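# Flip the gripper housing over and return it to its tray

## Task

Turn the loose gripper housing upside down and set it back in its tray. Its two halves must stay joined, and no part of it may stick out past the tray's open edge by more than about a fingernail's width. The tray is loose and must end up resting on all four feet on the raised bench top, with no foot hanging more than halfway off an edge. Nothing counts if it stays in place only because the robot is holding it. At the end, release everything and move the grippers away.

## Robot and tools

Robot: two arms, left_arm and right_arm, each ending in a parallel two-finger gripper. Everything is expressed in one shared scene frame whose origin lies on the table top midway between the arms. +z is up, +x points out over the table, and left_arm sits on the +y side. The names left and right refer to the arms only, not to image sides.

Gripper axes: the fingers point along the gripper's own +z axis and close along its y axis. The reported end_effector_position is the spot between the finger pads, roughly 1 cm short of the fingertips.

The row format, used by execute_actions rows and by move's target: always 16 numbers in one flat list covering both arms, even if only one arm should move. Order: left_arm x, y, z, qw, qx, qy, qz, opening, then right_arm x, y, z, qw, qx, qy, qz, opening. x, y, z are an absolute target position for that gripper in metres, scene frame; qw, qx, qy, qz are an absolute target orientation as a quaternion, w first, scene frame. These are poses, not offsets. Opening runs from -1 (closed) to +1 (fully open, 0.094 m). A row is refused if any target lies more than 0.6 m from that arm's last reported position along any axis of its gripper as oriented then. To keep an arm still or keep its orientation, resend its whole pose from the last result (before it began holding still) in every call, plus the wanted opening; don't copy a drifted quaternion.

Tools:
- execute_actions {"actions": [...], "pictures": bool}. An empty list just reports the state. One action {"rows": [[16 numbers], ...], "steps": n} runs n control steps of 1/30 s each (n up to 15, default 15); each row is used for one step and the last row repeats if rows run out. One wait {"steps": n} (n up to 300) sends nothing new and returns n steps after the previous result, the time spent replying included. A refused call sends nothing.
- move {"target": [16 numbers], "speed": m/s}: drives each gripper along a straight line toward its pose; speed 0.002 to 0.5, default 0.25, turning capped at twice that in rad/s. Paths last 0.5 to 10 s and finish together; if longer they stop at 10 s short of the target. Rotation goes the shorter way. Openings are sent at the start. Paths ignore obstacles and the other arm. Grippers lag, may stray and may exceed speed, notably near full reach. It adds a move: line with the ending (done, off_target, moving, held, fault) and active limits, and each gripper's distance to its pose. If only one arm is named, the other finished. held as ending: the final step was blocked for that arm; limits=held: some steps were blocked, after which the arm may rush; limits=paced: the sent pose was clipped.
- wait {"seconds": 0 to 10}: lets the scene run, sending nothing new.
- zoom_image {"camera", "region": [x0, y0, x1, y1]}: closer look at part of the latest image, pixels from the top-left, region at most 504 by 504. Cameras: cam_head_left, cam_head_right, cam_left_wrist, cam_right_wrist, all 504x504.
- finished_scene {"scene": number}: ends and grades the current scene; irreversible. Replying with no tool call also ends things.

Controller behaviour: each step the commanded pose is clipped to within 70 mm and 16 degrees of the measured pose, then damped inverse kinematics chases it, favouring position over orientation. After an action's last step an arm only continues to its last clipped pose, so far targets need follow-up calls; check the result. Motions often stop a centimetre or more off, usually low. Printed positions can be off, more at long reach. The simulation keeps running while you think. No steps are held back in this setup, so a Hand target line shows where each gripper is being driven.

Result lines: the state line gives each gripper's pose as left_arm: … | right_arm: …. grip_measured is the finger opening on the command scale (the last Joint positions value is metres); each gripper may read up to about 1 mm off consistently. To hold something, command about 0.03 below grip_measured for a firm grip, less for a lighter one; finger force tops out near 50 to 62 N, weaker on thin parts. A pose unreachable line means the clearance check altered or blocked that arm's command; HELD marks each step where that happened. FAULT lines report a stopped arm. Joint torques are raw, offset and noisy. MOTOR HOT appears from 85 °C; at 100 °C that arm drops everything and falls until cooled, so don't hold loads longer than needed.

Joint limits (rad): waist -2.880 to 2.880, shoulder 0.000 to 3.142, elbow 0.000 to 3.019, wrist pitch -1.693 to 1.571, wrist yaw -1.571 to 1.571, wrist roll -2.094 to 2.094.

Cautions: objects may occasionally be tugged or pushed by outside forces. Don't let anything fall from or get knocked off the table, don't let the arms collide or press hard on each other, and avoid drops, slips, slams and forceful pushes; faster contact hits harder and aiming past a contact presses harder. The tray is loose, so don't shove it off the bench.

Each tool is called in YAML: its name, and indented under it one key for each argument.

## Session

execute_actions:
  actions: []

Scene clock: 0.00 s of 5467.00 s.
left_arm: end_effector_position=(+0.4849, +0.3313, +0.1989) grip_measured=+1.000 end_effector_quat_wxyz=(+0.183, +0.113, +0.977, -0.009) | right_arm: end_effector_position=(+0.1433, +0.1023, +0.1248) grip_measured=+1.000 end_effector_quat_wxyz=(+0.021, +0.177, +0.982, +0.066)
Joint positions: left_arm=[ 0.147  1.38   1.151 -0.984  0.09   0.3    0.094] | right_arm=[ 1.324  1.37   0.976 -1.039  0.02   1.586  0.094]
Joint velocities: left_arm=[-0.005 -0.015 -0.012  0.017 -0.037 -0.051  0.   ] | right_arm=[-0.005 -0.015  0.007  0.012  0.022 -0.022  0.   ]
Joint torques (N m, as the arm reports them, + toward a larger angle): no reading
Hand target (left_arm): +0.493, +0.332, +0.211; +0.196, +0.113, +0.974, -0.007
Hand target (right_arm): +0.146, +0.110, +0.131; +0.022, +0.177, +0.981, +0.075

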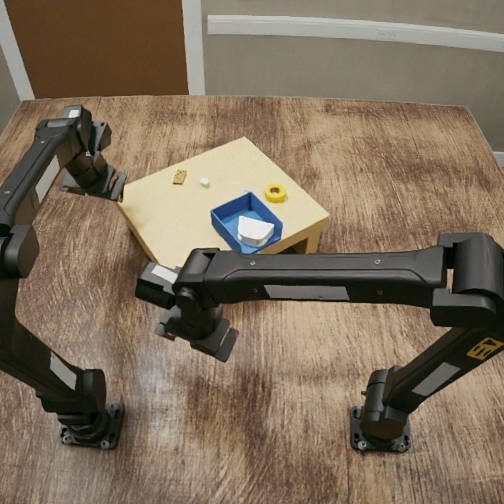

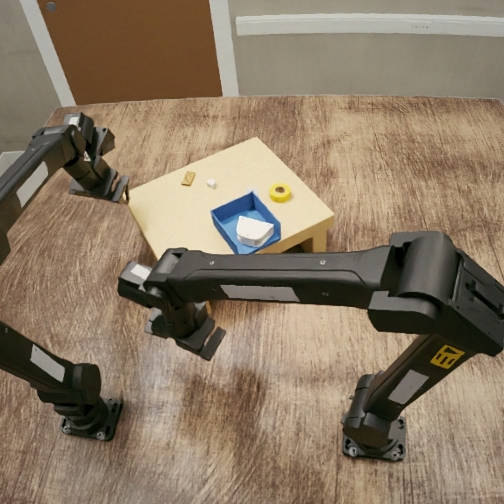

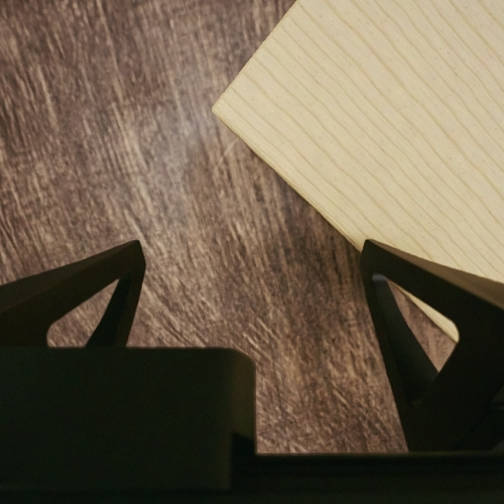

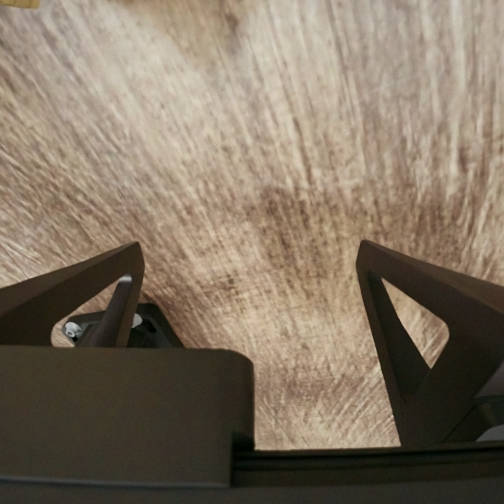

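move:
  target: [0.45,0.25,0.34,0.3,0,0.954,0,1, 0.15,-0.08,0.27,0.15,0.25,0.9,0.3,1]
  speed: 0.3

move:
  target: [0.39,-0.02,0.34,0.3,0,0.954,0,1, 0.25,-0.22,0.25,0.327,0.327,0.627,0.627,0.1]
  speed: 0.3

Scene clock: 5.60 s of 5467.00 s.
left_arm: end_effector_position=(+0.4424, +0.2506, +0.3221) grip_measured=+1.000 end_effector_quat_wxyz=(+0.286, +0.004, +0.958, +0.000) | right_arm: end_effector_position=(+0.1485, -0.0842, +0.2785) grip_measured=+1.000 end_effector_quat_wxyz=(+0.160, +0.252, +0.902, +0.311)
Joint positions: left_arm=[-0.1    1.128  1.197 -1.066 -0.086 -0.127  0.094] | right_arm=[ 1.115  0.45   0.738 -1.155  0.13   1.52   0.094]
Joint velocities: left_arm=[-0.015 -0.005  0.007  0.007  0.037 -0.022  0.   ] | right_arm=[-0.015  0.005 -0.012  0.012  0.022 -0.022  0.   ]
Joint torques (N m, as the arm reports them, + toward a larger angle): left_arm=[ 0.87 -7.87 13.6   1.25 -0.25 -0.19] | right_arm=[-0.1   2.31  8.    1.23 -0.03 -0.22]
Hand target (left_arm): +0.448, +0.248, +0.342; +0.300, -0.000, +0.954, -0.003
Hand target (right_arm): +0.148, -0.085, +0.273; +0.157, +0.249, +0.907, +0.301
Off the commanded pose (left_arm): 0.020 m, 2 deg.
Off the commanded pose (right_arm): 0.010 m, 1 deg.
After step 90, 1.07 s passed at rest.
move: off_target (left_arm)

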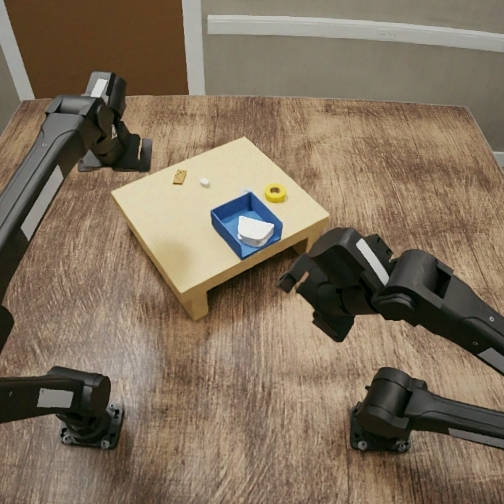

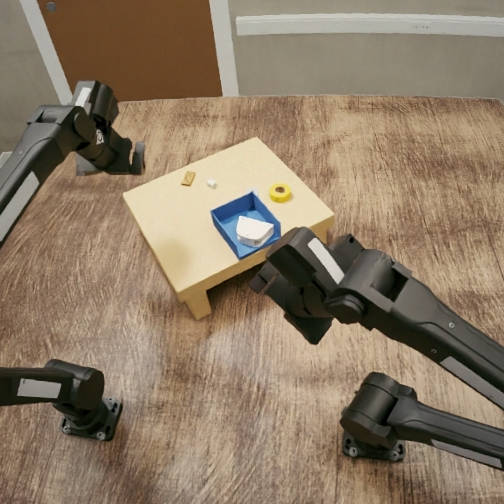

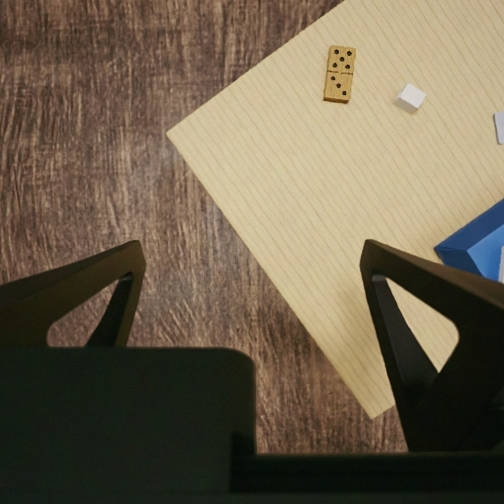

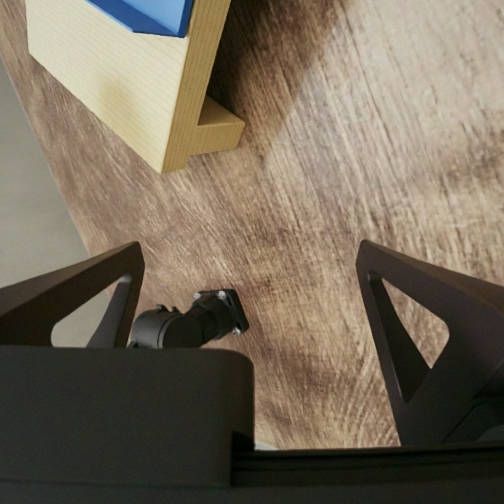

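Scene clock: 7.80 s of 5467.00 s.
left_arm: end_effector_position=(+0.3833, -0.0179, +0.3181) grip_measured=+1.000 end_effector_quat_wxyz=(+0.285, +0.008, +0.958, +0.008) | right_arm: end_effector_position=(+0.2480, -0.2230, +0.2541) grip_measured=+0.101 end_effector_quat_wxyz=(+0.348, +0.314, +0.638, +0.611)
Joint positions: left_arm=[-0.801  1.385  1.425 -1.216 -0.436 -0.757  0.094] | right_arm=[-0.344  0.119  0.158 -0.061 -1.032  1.492  0.052]
Joint velocities: left_arm=[-0.015 -0.015  0.017  0.012  0.037  0.037  0.   ] | right_arm=[ 0.005 -0.005 -0.007  0.012 -0.037  0.007  0.   ]
Joint torques (N m, as the arm reports them, + toward a larger angle): left_arm=[  1.49 -11.31  13.9    0.91  -0.5   -0.14] | right_arm=[ 0.67  4.22  8.23  2.33 -0.11 -0.06]
Hand target (left_arm): +0.389, -0.023, +0.338; +0.297, -0.001, +0.955, -0.005
Hand target (right_arm): +0.248, -0.222, +0.251; +0.342, +0.316, +0.637, +0.615
Off the commanded pose (left_arm): 0.023 m, 2 deg.
Off the commanded pose (right_arm): 0.005 m, 4 deg.
move: off_target (left_arm, right_arm)

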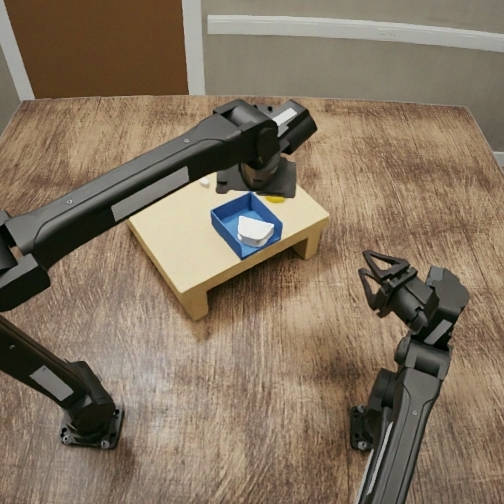

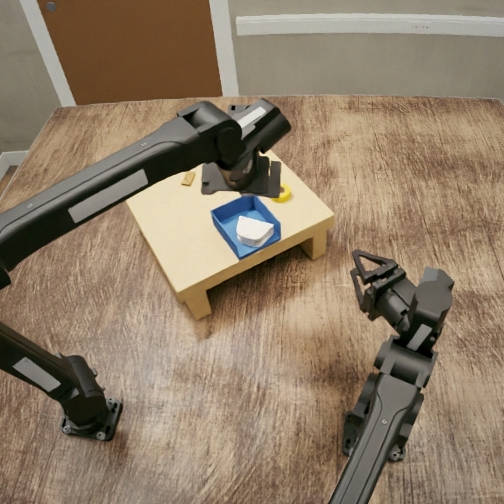

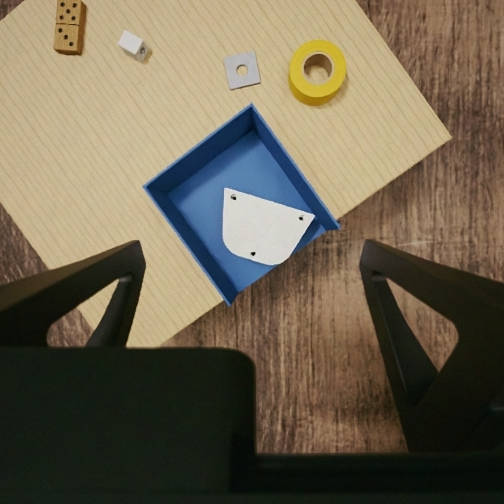

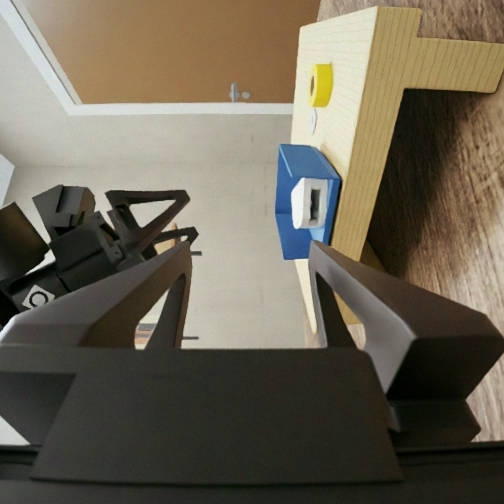

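move:
  target: [0.424,-0.011,0.22,0,-0.301,0.954,0,-1, 0.30,-0.10,0.17,0.327,0.327,0.627,0.627,0.1]
  speed: 0.2

Scene clock: 19.97 s of 5467.00 s.
left_arm: end_effector_position=(+0.4148, -0.0049, +0.2044) grip_measured=-0.983 end_effector_quat_wxyz=(-0.005, -0.294, +0.956, +0.015) | right_arm: end_effector_position=(+0.3043, -0.1002, +0.1634) grip_measured=+0.101 end_effector_quat_wxyz=(+0.322, +0.333, +0.626, +0.627)
Joint positions: left_arm=[-0.597  1.701  1.578 -1.477 -0.009 -1.256  0.001] | right_arm=[ 0.539  1.118  0.044  1.068 -0.161  1.583  0.052]
Joint velocities: left_arm=[-0.015 -0.005  0.002  0.007 -0.037  0.022  0.   ] | right_arm=[ 0.005 -0.024  0.007  0.007  0.007 -0.066 -0.   ]
Joint torques (N m, as the arm reports them, + toward a larger angle): left_arm=[  0.73 -16.04  12.77   0.05  -0.06  -0.16] | right_arm=[ 0.91 -1.43  5.23  2.6   0.17 -0.07]
Hand target (left_arm): +0.425, -0.010, +0.218; +0.002, -0.302, +0.953, +0.002
Hand target (right_arm): +0.306, -0.098, +0.169; +0.323, +0.331, +0.620, +0.634
Off the commanded pose (left_arm): 0.019 m, 2 deg.
Off the commanded pose (right_arm): 0.008 m, 1 deg.
After step 90, 6.53 s passed at rest.
move: off_target (left_arm)

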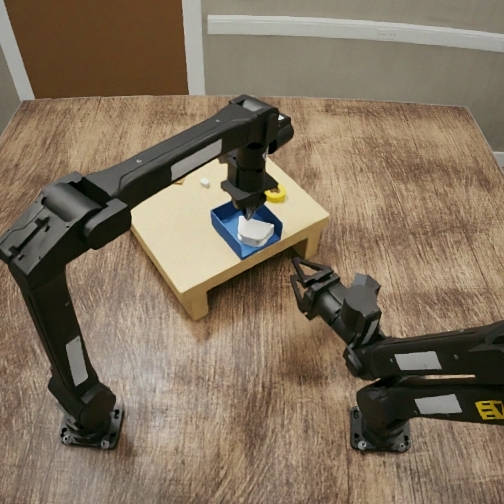

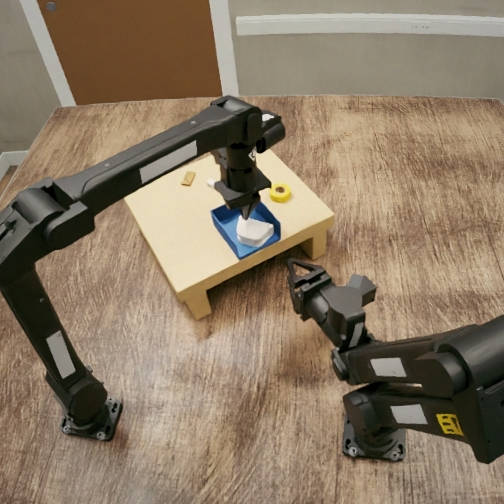

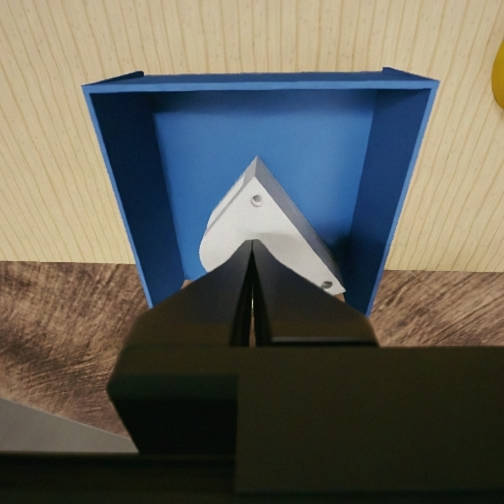

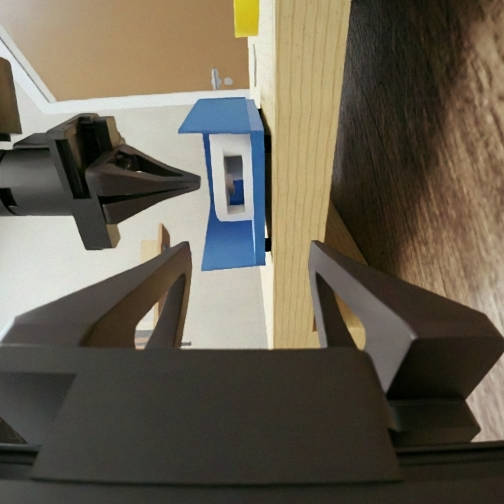

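execute_actions:
  actions:
    - {"rows":[ [0.422,-0.009,0.214,0,-0.301,0.954,0,-1,0.304,-0.10,0.170,0.327,0.327,0.627,0.627,0.05], [0.420,-0.008,0.210,0,-0.301,0.954,0,-1,0.304,-0.10,0.171,0.327,0.327,0.627,0.627,0.05], [0.418,-0.007,0.206,0,-0.301,0.954,0,-1,0.304,-0.10,0.172,0.327,0.327,0.627,0.627,0.05], [0.417,-0.006,0.202,0,-0.301,0.954,0,-1,0.304,-0.10,0.173,0.327,0.327,0.627,0.627,0.05], [0.417,-0.006,0.198,0,-0.301,0.954,0,-1,0.304,-0.10,0.174,0.327,0.327,0.627,0.627,0.05], [0.417,-0.006,0.195,0,-0.301,0.954,0,-1,0.304,-0.10,0.175,0.327,0.327,0.627,0.627,0.05], [0.417,-0.006,0.192,0,-0.301,0.954,0,-1,0.304,-0.10,0.176,0.327,0.327,0.627,0.627,0.05], [0.417,-0.006,0.190,0,-0.301,0.954,0,-1,0.304,-0.10,0.177,0.327,0.327,0.627,0.627,0.05], [0.417,-0.006,0.188,0,-0.301,0.954,0,-1,0.304,-0.10,0.178,0.327,0.327,0.627,0.627,0.05], [0.417,-0.006,0.186,0,-0.301,0.954,0,-1,0.304,-0.10,0.179,0.327,0.327,0.627,0.627,0.05], [0.417,-0.006,0.184,0,-0.301,0.954,0,-1,0.304,-0.10,0.180,0.327,0.327,0.627,0.627,0.05], [0.417,-0.006,0.182,0,-0.301,0.954,0,-1,0.304,-0.10,0.180,0.327,0.327,0.627,0.627,0.05], [0.417,-0.006,0.180,0,-0.301,0.954,0,-1,0.304,-0.10,0.180,0.327,0.327,0.627,0.627,0.05], [0.417,-0.006,0.177,0,-0.301,0.954,0,-1,0.304,-0.10,0.180,0.327,0.327,0.627,0.627,0.05], [0.417,-0.006,0.174,0,-0.301,0.954,0,-1,0.304,-0.10,0.180,0.327,0.327,0.627,0.627,0.05]]}
  pictures: false

execute_actions:
  actions:
    - {"rows":[ [0.417,-0.006,0.171,0,-0.301,0.954,0,-1,0.304,-0.10,0.180,0.327,0.327,0.627,0.627,0.05], [0.417,-0.006,0.168,0,-0.301,0.954,0,-1,0.304,-0.10,0.180,0.327,0.327,0.627,0.627,0.05]],"steps":10}

Scene clock: 28.00 s of 5467.00 s.
left_arm: end_effector_position=(+0.4155, -0.0069, +0.1880) grip_measured=-0.983 end_effector_quat_wxyz=(+0.002, -0.295, +0.956, -0.002) | right_arm: end_effector_position=(+0.2987, -0.1029, +0.1747) grip_measured=+0.051 end_effector_quat_wxyz=(+0.323, +0.332, +0.627, +0.626)
Joint positions: left_arm=[-0.597  1.69   1.52  -1.396 -0.002 -1.257  0.001] | right_arm=[ 0.539  0.962  0.044  0.911 -0.161  1.58   0.049]
Joint velocities: left_arm=[ 0.005 -0.093 -0.037  0.125 -0.037 -0.007 -0.001] | right_arm=[-0.005 -0.024  0.002 -0.076 -0.022  0.051 -0.   ]
Joint torques (N m, as the arm reports them, + toward a larger angle): left_arm=[  1.44 -14.75   7.33   1.25  -0.07  -0.14] | right_arm=[ 0.27 -1.05  7.07  1.69 -0.05 -0.26]
Hand target (left_arm): +0.417, -0.006, +0.174; -0.000, -0.301, +0.954, +0.000
Hand target (right_arm): +0.303, -0.100, +0.181; +0.327, +0.327, +0.627, +0.627
Off the commanded pose (left_arm): 0.014 m, 1 deg.
Off the commanded pose (right_arm): 0.008 m, 1 deg.
Steps of this call (steps 1 to 90: nothing new was sent; then 4.53 s passed at rest; steps 91 to 105: all 15 steps of this action). Readings (end_effector_position):
91: left_arm (+0.4145, -0.0053, +0.2044) | right_arm (+0.3042, -0.1002, +0.1628)
92: left_arm (+0.4144, -0.0057, +0.2043) | right_arm (+0.3039, -0.1004, +0.1629)
94: left_arm (+0.4154, -0.0067, +0.2030) | right_arm (+0.3029, -0.1009, +0.1663)
98: left_arm (+0.4144, -0.0060, +0.1927) | right_arm (+0.3007, -0.1019, +0.1732)
105: the state above

Scene clock: 28.33 s of 5467.00 s.
left_arm: end_effector_position=(+0.4156, -0.0070, +0.1879) grip_measured=-0.983 end_effector_quat_wxyz=(+0.008, -0.295, +0.955, -0.010) | right_arm: end_effector_position=(+0.2987, -0.1029, +0.1747) grip_measured=+0.051 end_effector_quat_wxyz=(+0.323, +0.332, +0.627, +0.626)
Joint positions: left_arm=[-0.597  1.678  1.504 -1.372 -0.002 -1.257  0.001] | right_arm=[ 0.539  0.962  0.044  0.911 -0.161  1.58   0.049]
Joint velocities: left_arm=[-0.005 -0.005 -0.007  0.007  0.037 -0.051  0.001] | right_arm=[-0.005 -0.024 -0.002  0.002  0.022 -0.081 -0.   ]
Joint torques (N m, as the arm reports them, + toward a larger angle): left_arm=[  1.59 -13.71   7.51   1.33  -0.07  -0.14] | right_arm=[ 0.3  -0.26  7.21  1.9  -0.06 -0.25]
Hand target (left_arm): +0.417, -0.006, +0.168; -0.000, -0.301, +0.954, +0.000
Hand target (right_arm): +0.304, -0.100, +0.180; +0.327, +0.327, +0.627, +0.627
Off the commanded pose (left_arm): 0.020 m, 2 deg.
Off the commanded pose (right_arm): 0.008 m, 1 deg.
Steps of this call (steps 1 to 10: all 10 steps of this action). Readings (end_effector_position):
1: left_arm (+0.4157, -0.0071, +0.1878) | right_arm (+0.2987, -0.1029, +0.1747)
2: left_arm (+0.4157, -0.0070, +0.1880) | right_arm (+0.2987, -0.1029, +0.1747)
4: left_arm (+0.4157, -0.0070, +0.1879) | right_arm (+0.2987, -0.1029, +0.1747)
8: left_arm (+0.4156, -0.0070, +0.1879) | right_arm (+0.2987, -0.1029, +0.1747)
10: the state above

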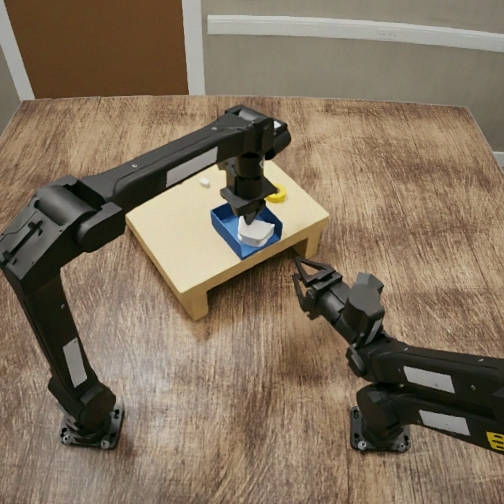

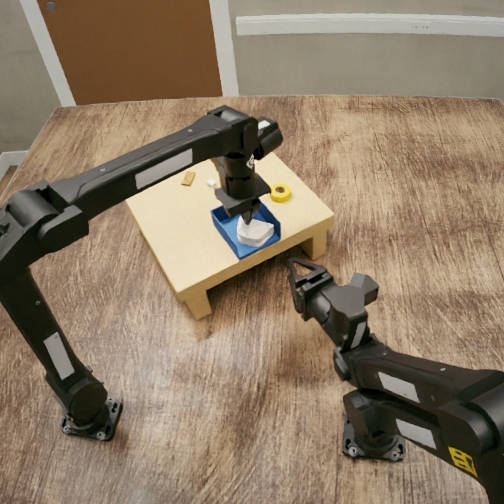

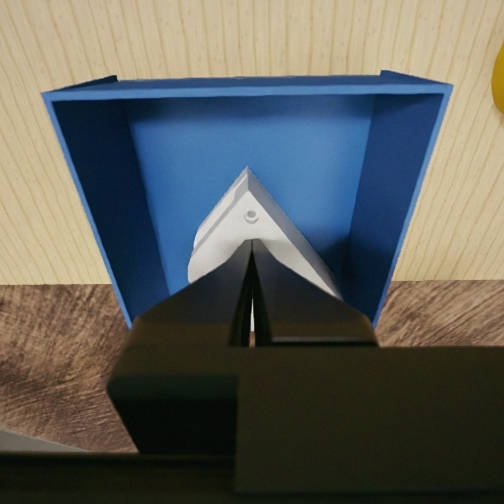

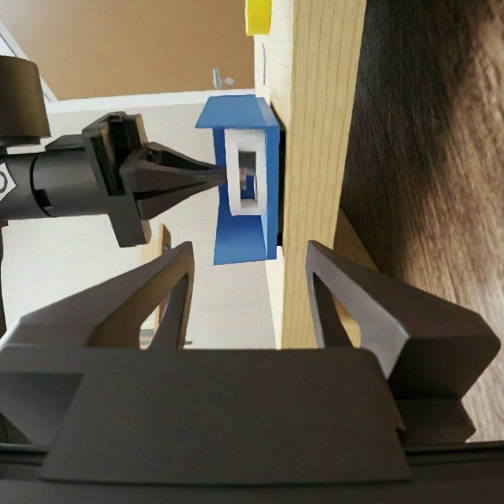

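execute_actions:
  actions:
    - {"rows":[ [0.416,-0.0065,0.164,0,-0.301,0.954,0,-1,0.304,-0.10,0.180,0.327,0.327,0.627,0.627,0.05], [0.414,-0.007,0.160,0,-0.301,0.954,0,-1,0.304,-0.10,0.180,0.327,0.327,0.627,0.627,0.05], [0.412,-0.008,0.160,0,-0.301,0.954,0,-1,0.304,-0.10,0.180,0.327,0.327,0.627,0.627,0.05], [0.410,-0.009,0.160,0,-0.301,0.954,0,-1,0.304,-0.10,0.180,0.327,0.327,0.627,0.627,0.05], [0.408,-0.010,0.160,0,-0.301,0.954,0,-1,0.304,-0.10,0.180,0.327,0.327,0.627,0.627,0.05], [0.406,-0.011,0.160,0,-0.301,0.954,0,-1,0.304,-0.10,0.180,0.327,0.327,0.627,0.627,0.05], [0.404,-0.012,0.160,0,-0.301,0.954,0,-1,0.304,-0.10,0.180,0.327,0.327,0.627,0.627,0.05], [0.402,-0.013,0.160,0,-0.301,0.954,0,-1,0.304,-0.10,0.180,0.327,0.327,0.627,0.627,0.05], [0.400,-0.014,0.160,0,-0.301,0.954,0,-1,0.304,-0.10,0.180,0.327,0.327,0.627,0.627,0.05], [0.398,-0.015,0.160,0,-0.301,0.954,0,-1,0.304,-0.10,0.180,0.327,0.327,0.627,0.627,0.05], [0.396,-0.016,0.160,0,-0.301,0.954,0,-1,0.304,-0.10,0.180,0.327,0.327,0.627,0.627,0.05], [0.394,-0.017,0.160,0,-0.301,0.954,0,-1,0.304,-0.10,0.180,0.327,0.327,0.627,0.627,0.05], [0.392,-0.018,0.160,0,-0.301,0.954,0,-1,0.304,-0.10,0.180,0.327,0.327,0.627,0.627,0.05], [0.390,-0.019,0.160,0,-0.301,0.954,0,-1,0.304,-0.10,0.180,0.327,0.327,0.627,0.627,0.05], [0.388,-0.020,0.160,0,-0.301,0.954,0,-1,0.304,-0.10,0.180,0.327,0.327,0.627,0.627,0.05]]}
  pictures: false

execute_actions:
  actions:
    - {"rows":[ [0.386,-0.021,0.160,0,-0.301,0.954,0,-1,0.304,-0.10,0.180,0.327,0.327,0.627,0.627,0.05], [0.384,-0.022,0.160,0,-0.301,0.954,0,-1,0.304,-0.10,0.180,0.327,0.327,0.627,0.627,0.05], [0.382,-0.023,0.160,0,-0.301,0.954,0,-1,0.304,-0.10,0.180,0.327,0.327,0.627,0.627,0.05], [0.380,-0.024,0.160,0,-0.301,0.954,0,-1,0.304,-0.10,0.180,0.327,0.327,0.627,0.627,0.05], [0.378,-0.025,0.160,0,-0.301,0.954,0,-1,0.304,-0.10,0.180,0.327,0.327,0.627,0.627,0.05], [0.376,-0.026,0.160,0,-0.301,0.954,0,-1,0.304,-0.10,0.180,0.327,0.327,0.627,0.627,0.05], [0.374,-0.027,0.160,0,-0.301,0.954,0,-1,0.304,-0.10,0.180,0.327,0.327,0.627,0.627,0.05]],"steps":15}

zoom_image:
  camera: "cam_head_right"
  region: [205, 190, 325, 300]

Scene clock: 38.17 s of 5467.00 s.
left_arm: end_effector_position=(+0.4050, -0.0117, +0.1876) grip_measured=-0.983 end_effector_quat_wxyz=(+0.018, -0.304, +0.952, -0.022) | right_arm: end_effector_position=(+0.2987, -0.1029, +0.1747) grip_measured=+0.051 end_effector_quat_wxyz=(+0.323, +0.332, +0.627, +0.626)
Joint positions: left_arm=[-0.619  1.644  1.46  -1.33  -0.006 -1.298  0.001] | right_arm=[ 0.539  0.962  0.044  0.911 -0.161  1.58   0.049]
Joint velocities: left_arm=[-0.122 -0.063 -0.085 -0.002  0.081 -0.139 -0.   ] | right_arm=[-0.005 -0.005  0.007 -0.002 -0.081  0.007  0.001]
Joint torques (N m, as the arm reports them, + toward a larger angle): left_arm=[ -0.33 -12.58   6.69   0.72   0.02  -0.12] | right_arm=[ 0.24 -0.16  7.18  1.88 -0.06 -0.26]
Hand target (left_arm): +0.388, -0.019, +0.161; +0.000, -0.301, +0.954, +0.000
Hand target (right_arm): +0.304, -0.100, +0.180; +0.327, +0.327, +0.627, +0.627
Off the commanded pose (left_arm): 0.033 m, 3 deg.
Off the commanded pose (right_arm): 0.008 m, 1 deg.
Steps of this call (steps 1 to 90: nothing new was sent; then 6.33 s passed at rest; steps 91 to 105: all 15 steps of this action). Readings (end_effector_position):
91: left_arm (+0.4157, -0.0071, +0.1877) | right_arm (+0.2987, -0.1029, +0.1747)
92: left_arm (+0.4157, -0.0070, +0.1875) | right_arm (+0.2987, -0.1029, +0.1747)
94: left_arm (+0.4154, -0.0069, +0.1877) | right_arm (+0.2987, -0.1029, +0.1747)
98: left_arm (+0.4144, -0.0071, +0.1877) | right_arm (+0.2987, -0.1029, +0.1747)
105: the state above

Scene clock: 38.67 s of 5467.00 s.
left_arm: end_effector_position=(+0.3832, -0.0251, +0.1877) grip_measured=-0.983 end_effector_quat_wxyz=(+0.017, -0.302, +0.953, -0.022) | right_arm: end_effector_position=(+0.2987, -0.1029, +0.1747) grip_measured=+0.051 end_effector_quat_wxyz=(+0.323, +0.332, +0.627, +0.626)
Joint positions: left_arm=[-0.667  1.625  1.436 -1.327 -0.006 -1.341  0.001] | right_arm=[ 0.539  0.962  0.044  0.911 -0.161  1.58   0.049]
Joint velocities: left_arm=[-0.024  0.005 -0.022 -0.002 -0.022 -0.022 -0.001] | right_arm=[ 0.015 -0.005  0.007 -0.012 -0.051 -0.022  0.001]
Joint torques (N m, as the arm reports them, + toward a larger angle): left_arm=[  0.31 -11.88   6.72   0.92   0.05  -0.11] | right_arm=[ 0.29 -0.22  7.23  1.87 -0.06 -0.26]
Hand target (left_arm): +0.374, -0.027, +0.161; +0.000, -0.301, +0.954, -0.000
Hand target (right_arm): +0.304, -0.100, +0.180; +0.327, +0.327, +0.627, +0.627
Off the commanded pose (left_arm): 0.029 m, 3 deg.
Off the commanded pose (right_arm): 0.008 m, 1 deg.
Steps of this call (steps 1 to 15: all 15 steps of this action). Readings (end_effector_position):
1: left_arm (+0.4027, -0.0130, +0.1877) | right_arm (+0.2987, -0.1029, +0.1747)
2: left_arm (+0.4004, -0.0143, +0.1877) | right_arm (+0.2987, -0.1029, +0.1747)
4: left_arm (+0.3956, -0.0171, +0.1876) | right_arm (+0.2987, -0.1029, +0.1747)
8: left_arm (+0.3869, -0.0223, +0.1877) | right_arm (+0.2987, -0.1029, +0.1747)
15: the state above

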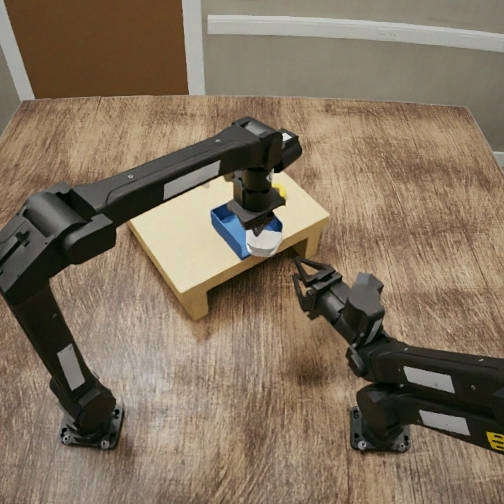

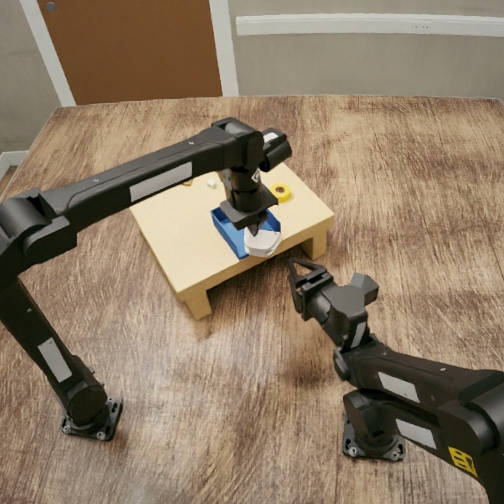

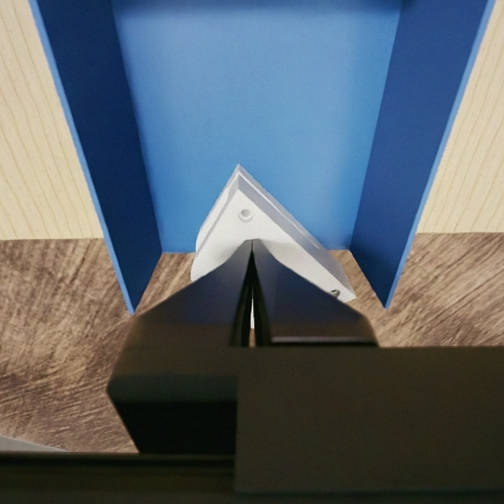

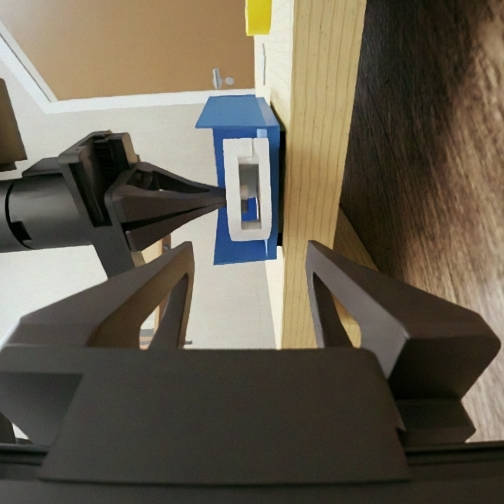

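Region (205, 190, 325, 300) of cam_head_right's 504x504 image, scaled by 4.200, with more detail than that image has; it fills the top 462 rows of this view, and the rest is white.

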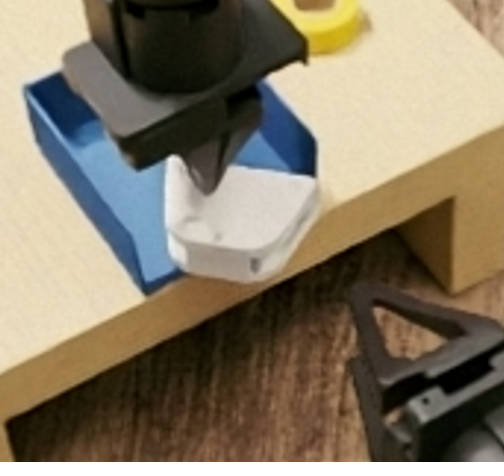

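execute_actions:
  actions: []

Scene clock: 46.90 s of 5467.00 s.
left_arm: end_effector_position=(+0.3832, -0.0251, +0.1877) grip_measured=-0.983 end_effector_quat_wxyz=(+0.017, -0.303, +0.953, -0.022) | right_arm: end_effector_position=(+0.2987, -0.1029, +0.1747) grip_measured=+0.051 end_effector_quat_wxyz=(+0.323, +0.332, +0.627, +0.626)
Joint positions: left_arm=[-0.667  1.625  1.436 -1.327 -0.006 -1.344  0.001] | right_arm=[ 0.539  0.962  0.044  0.911 -0.161  1.58   0.049]
Joint velocities: left_arm=[ 0.005  0.005 -0.002 -0.002 -0.037  0.007 -0.001] | right_arm=[-0.024 -0.005  0.007  0.012 -0.022 -0.007  0.   ]
Joint torques (N m, as the arm reports them, + toward a larger angle): left_arm=[ -0.03 -12.19   6.68   0.9    0.07  -0.14] | right_arm=[ 0.31 -0.19  7.2   1.88 -0.05 -0.25]
Hand target (left_arm): +0.374, -0.027, +0.161; +0.000, -0.301, +0.954, -0.000
Hand target (right_arm): +0.304, -0.100, +0.180; +0.327, +0.327, +0.627, +0.627
Off the commanded pose (left_arm): 0.029 m, 3 deg.
Off the commanded pose (right_arm): 0.008 m, 1 deg.
Steps of this call (steps 1 to 90: nothing new was sent; then 5.23 s passed at rest). Readings (end_effector_position):
1: left_arm (+0.3832, -0.0251, +0.1877) | right_arm (+0.2987, -0.1029, +0.1747)
2: left_arm (+0.3832, -0.0251, +0.1877) | right_arm (+0.2987, -0.1029, +0.1747)
4: left_arm (+0.3832, -0.0251, +0.1877) | right_arm (+0.2987, -0.1029, +0.1747)
8: left_arm (+0.3832, -0.0251, +0.1877) | right_arm (+0.2987, -0.1029, +0.1747)
90: the state above

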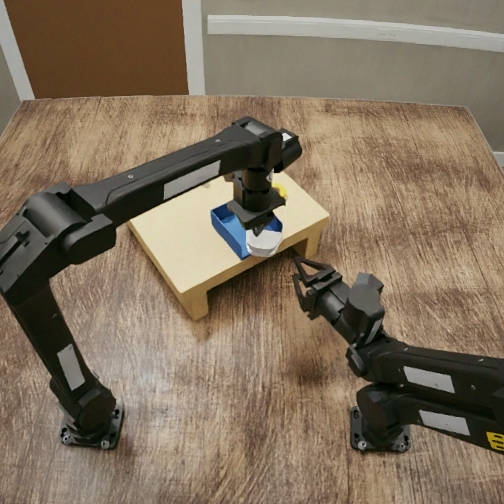

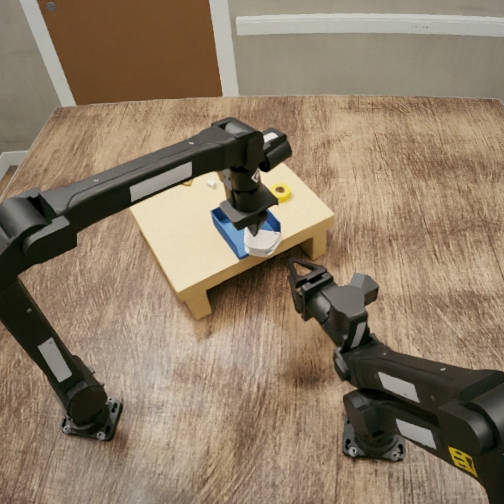

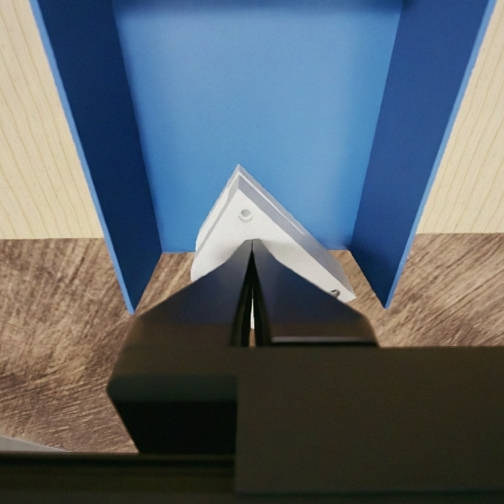

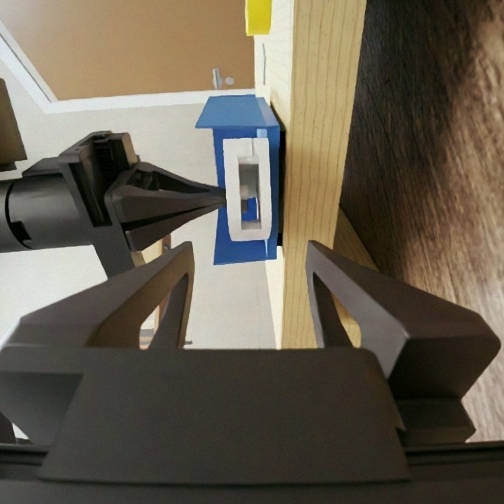

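execute_actions:
  actions:
    - {"rows":[[0.373,-0.0275,0.16,0,-0.301,0.954,0,-1,0.304,-0.1,0.18,0.327,0.327,0.627,0.627,0.05],[0.372,-0.028,0.16,0,-0.301,0.954,0,-1,0.306,-0.0985,0.18,0.327,0.327,0.627,0.627,0.05],[0.371,-0.0285,0.16,0,-0.301,0.954,0,-1,0.308,-0.097,0.18,0.327,0.327,0.627,0.627,0.05],[0.370,-0.029,0.16,0,-0.301,0.954,0,-1,0.31,-0.0955,0.18,0.327,0.327,0.627,0.627,0.05],[0.369,-0.0295,0.16,0,-0.301,0.954,0,-1,0.312,-0.094,0.18,0.327,0.327,0.627,0.627,0.05],[0.368,-0.030,0.16,0,-0.301,0.954,0,-1,0.314,-0.0925,0.18,0.327,0.327,0.627,0.627,0.05],[0.367,-0.0305,0.16,0,-0.301,0.954,0,-1,0.316,-0.091,0.18,0.327,0.327,0.627,0.627,0.05],[0.366,-0.031,0.16,0,-0.301,0.954,0,-1,0.318,-0.0895,0.18,0.327,0.327,0.627,0.627,0.05],[0.365,-0.032,0.16,0,-0.301,0.954,0,-1,0.32,-0.088,0.18,0.327,0.327,0.627,0.627,0.05],[0.364,-0.033,0.16,0,-0.301,0.954,0,-1,0.322,-0.0865,0.18,0.327,0.327,0.627,0.627,0.05]],"steps":15}

zoom_image:
  camera: "cam_head_left"
  region: [190, 190, 340, 310]

Scene clock: 53.50 s of 5467.00 s.
left_arm: end_effector_position=(+0.3750, -0.0303, +0.1874) grip_measured=-0.983 end_effector_quat_wxyz=(+0.017, -0.303, +0.952, -0.023) | right_arm: end_effector_position=(+0.3120, -0.0938, +0.1616) grip_measured=+0.051 end_effector_quat_wxyz=(+0.315, +0.341, +0.639, +0.614)
Joint positions: left_arm=[-0.686  1.617  1.425 -1.322 -0.006 -1.364  0.001] | right_arm=[ 0.554  1.09   0.077  0.965 -0.145  1.58   0.049]
Joint velocities: left_arm=[-0.044 -0.015 -0.022  0.002  0.037  0.007  0.   ] | right_arm=[ 0.005  0.005  0.046  0.09   0.037 -0.066 -0.   ]
Joint torques (N m, as the arm reports them, + toward a larger angle): left_arm=[ -0.53 -12.36   6.61   0.76   0.07  -0.15] | right_arm=[ 1.05 -1.58  7.5   2.56  0.17 -0.24]
Hand target (left_arm): +0.364, -0.032, +0.160; +0.000, -0.301, +0.954, +0.000
Hand target (right_arm): +0.321, -0.087, +0.180; +0.327, +0.327, +0.627, +0.627
Off the commanded pose (left_arm): 0.030 m, 3 deg.
Off the commanded pose (right_arm): 0.022 m, 3 deg.
Steps of this call (steps 1 to 90: nothing new was sent; then 3.10 s passed at rest; steps 91 to 105: all 15 steps of this action). Readings (end_effector_position):
91: left_arm (+0.3832, -0.0251, +0.1877) | right_arm (+0.2987, -0.1029, +0.1747)
92: left_arm (+0.3831, -0.0250, +0.1874) | right_arm (+0.2987, -0.1029, +0.1743)
94: left_arm (+0.3830, -0.0251, +0.1877) | right_arm (+0.2993, -0.1027, +0.1708)
98: left_arm (+0.3813, -0.0256, +0.1876) | right_arm (+0.3025, -0.1012, +0.1596)
105: the state above

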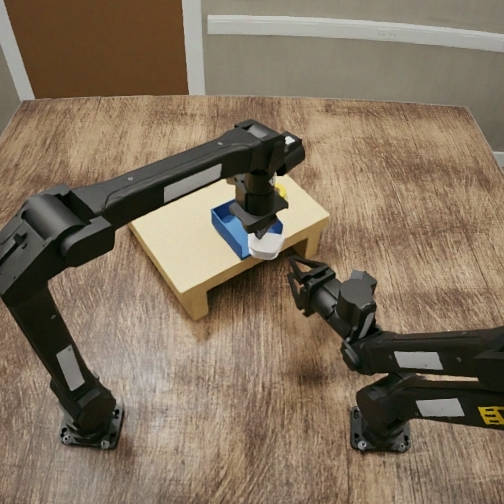

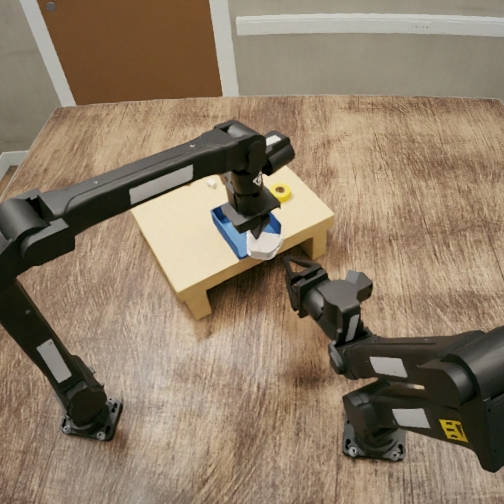

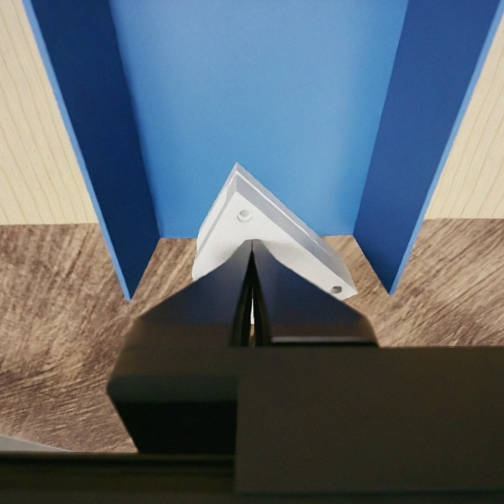

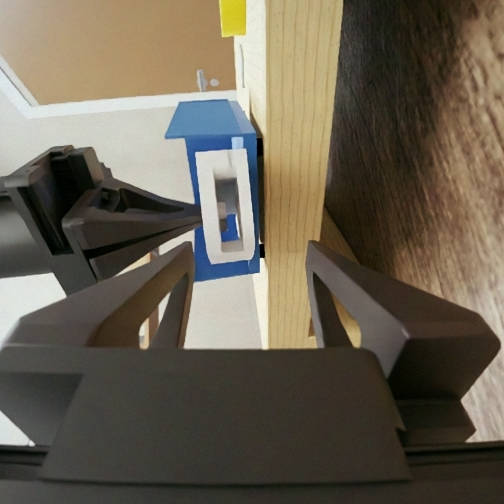

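Region (190, 190, 340, 310) of cam_head_left's 504x504 image, scaled by 3.360, with more detail than that image has; it fills the top 403 rows of this view, and the rest is white.

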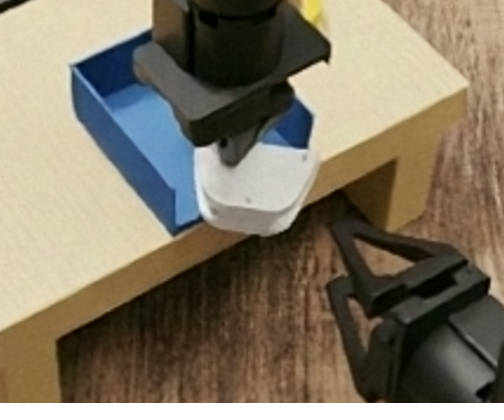

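move:
  target: [0.364,-0.033,0.16,0,-0.301,0.954,0,-1,0.342,-0.066,0.185,0.327,0.327,0.627,0.627,0.2]
  speed: 0.03

zoom_image:
  camera: "cam_head_left"
  region: [190, 190, 340, 310]

Scene clock: 60.40 s of 5467.00 s.
left_arm: end_effector_position=(+0.3724, -0.0308, +0.1876) grip_measured=-0.983 end_effector_quat_wxyz=(+0.016, -0.303, +0.953, -0.024) | right_arm: end_effector_position=(+0.3314, -0.0745, +0.1693) grip_measured=+0.199 end_effector_quat_wxyz=(+0.318, +0.339, +0.637, +0.615)
Joint positions: left_arm=[-0.69   1.612  1.42  -1.321 -0.005 -1.367  0.001] | right_arm=[ 0.596  1.168  0.146  0.981 -0.101  1.58   0.056]
Joint velocities: left_arm=[ 0.005 -0.024 -0.002 -0.017  0.037  0.066  0.001] | right_arm=[ 0.015 -0.005  0.012  0.007  0.007  0.037  0.001]
Joint torques (N m, as the arm reports them, + toward a larger angle): left_arm=[  0.03 -11.71   6.95   0.81   0.02  -0.13] | right_arm=[ 1.04 -2.3   7.75  2.65  0.17 -0.24]
Hand target (left_arm): +0.363, -0.032, +0.161; +0.000, -0.301, +0.954, +0.000
Hand target (right_arm): +0.341, -0.067, +0.185; +0.327, +0.328, +0.627, +0.627
Off the commanded pose (left_arm): 0.029 m, 3 deg.
Off the commanded pose (right_arm): 0.021 m, 2 deg.
After step 90, 2.07 s passed at rest.
move: off_target (left_arm, right_arm)

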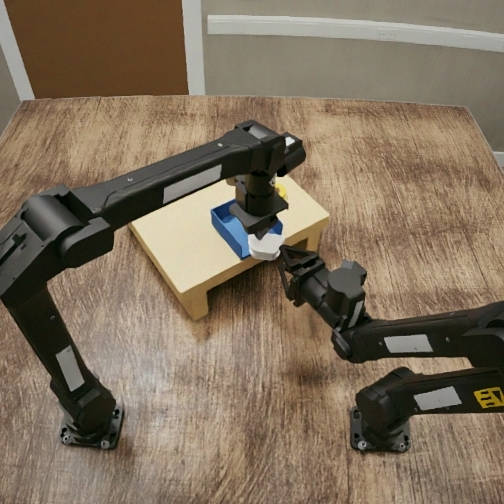

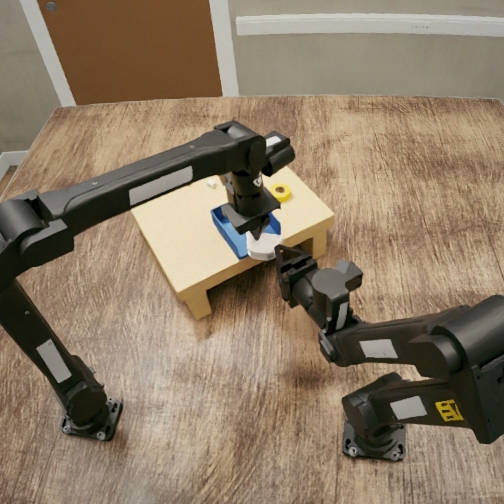

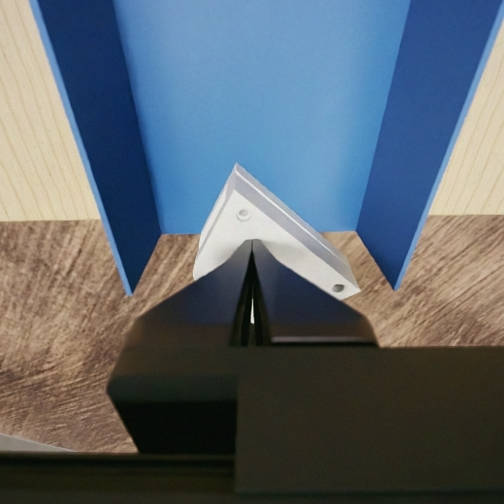

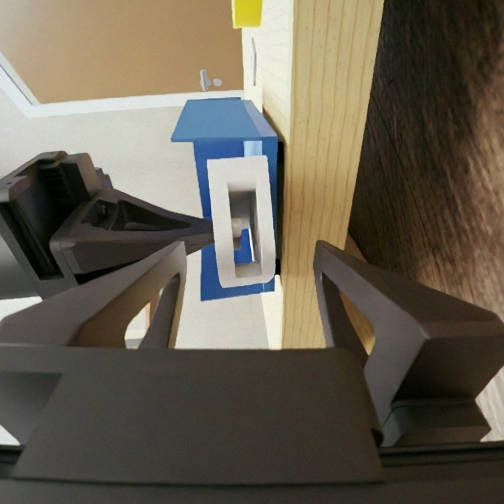

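Region (190, 190, 340, 310) of cam_head_left's 504x504 image, scaled by 3.360, with more detail than that image has; it fills the top 403 rows of this view, and the rest is white.

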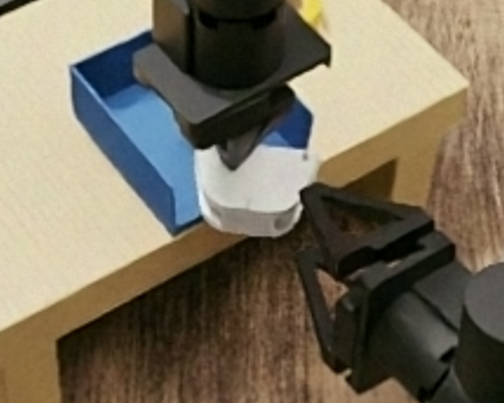

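move:
  target: [0.364,-0.033,0.16,0,-0.301,0.954,0,-1,0.348,-0.044,0.19,0.327,0.327,0.627,0.627,0.1]
  speed: 0.03

zoom_image:
  camera: "cam_head_left"
  region: [190, 190, 340, 310]

Scene clock: 66.10 s of 5467.00 s.
left_arm: end_effector_position=(+0.3711, -0.0307, +0.1881) grip_measured=-0.983 end_effector_quat_wxyz=(+0.016, -0.302, +0.953, -0.024) | right_arm: end_effector_position=(+0.3380, -0.0530, +0.1775) grip_measured=+0.101 end_effector_quat_wxyz=(+0.320, +0.336, +0.634, +0.619)
Joint positions: left_arm=[-0.691  1.609  1.418 -1.321 -0.005 -1.367  0.001] | right_arm=[ 0.665  1.202  0.192  0.981 -0.033  1.58   0.052]
Joint velocities: left_arm=[-0.005 -0.005  0.022  0.007 -0.022 -0.007  0.001] | right_arm=[-0.015 -0.015  0.012 -0.002 -0.051  0.051 -0.001]
Joint torques (N m, as the arm reports them, + toward a larger angle): left_arm=[  0.23 -11.42   7.27   0.8   -0.01  -0.13] | right_arm=[ 0.98 -2.89  7.88  2.2   0.17 -0.24]
Hand target (left_arm): +0.364, -0.032, +0.161; +0.001, -0.301, +0.954, +0.000
Hand target (right_arm): +0.347, -0.044, +0.191; +0.327, +0.328, +0.626, +0.627
Off the commanded pose (left_arm): 0.029 m, 3 deg.
Off the commanded pose (right_arm): 0.018 m, 2 deg.
After step 90, 1.07 s passed at rest.
move: off_target (left_arm, right_arm)

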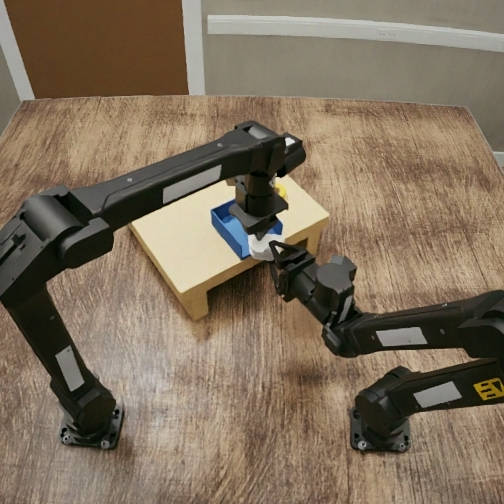

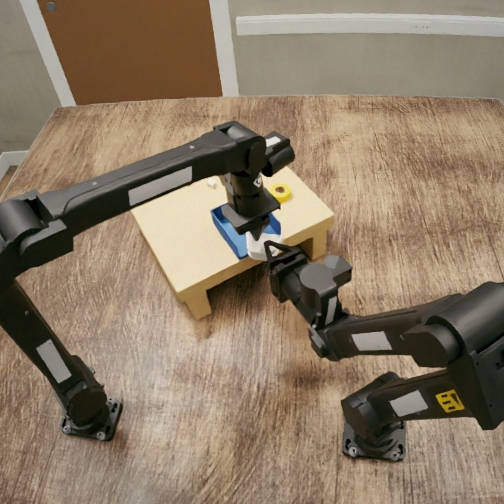

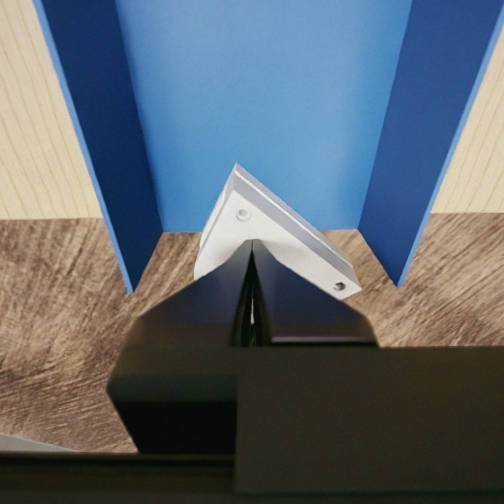

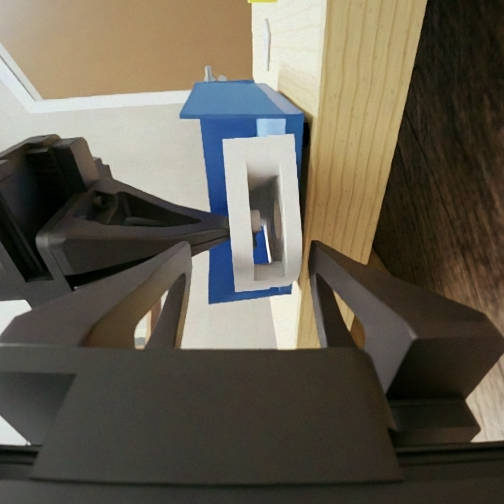

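Region (190, 190, 340, 310) of cam_head_left's 504x504 image, scaled by 3.360, with more detail than that image has; it fills the top 403 rows of this view, and the rest is white.

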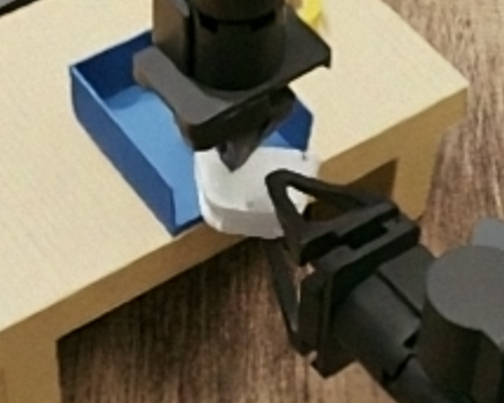

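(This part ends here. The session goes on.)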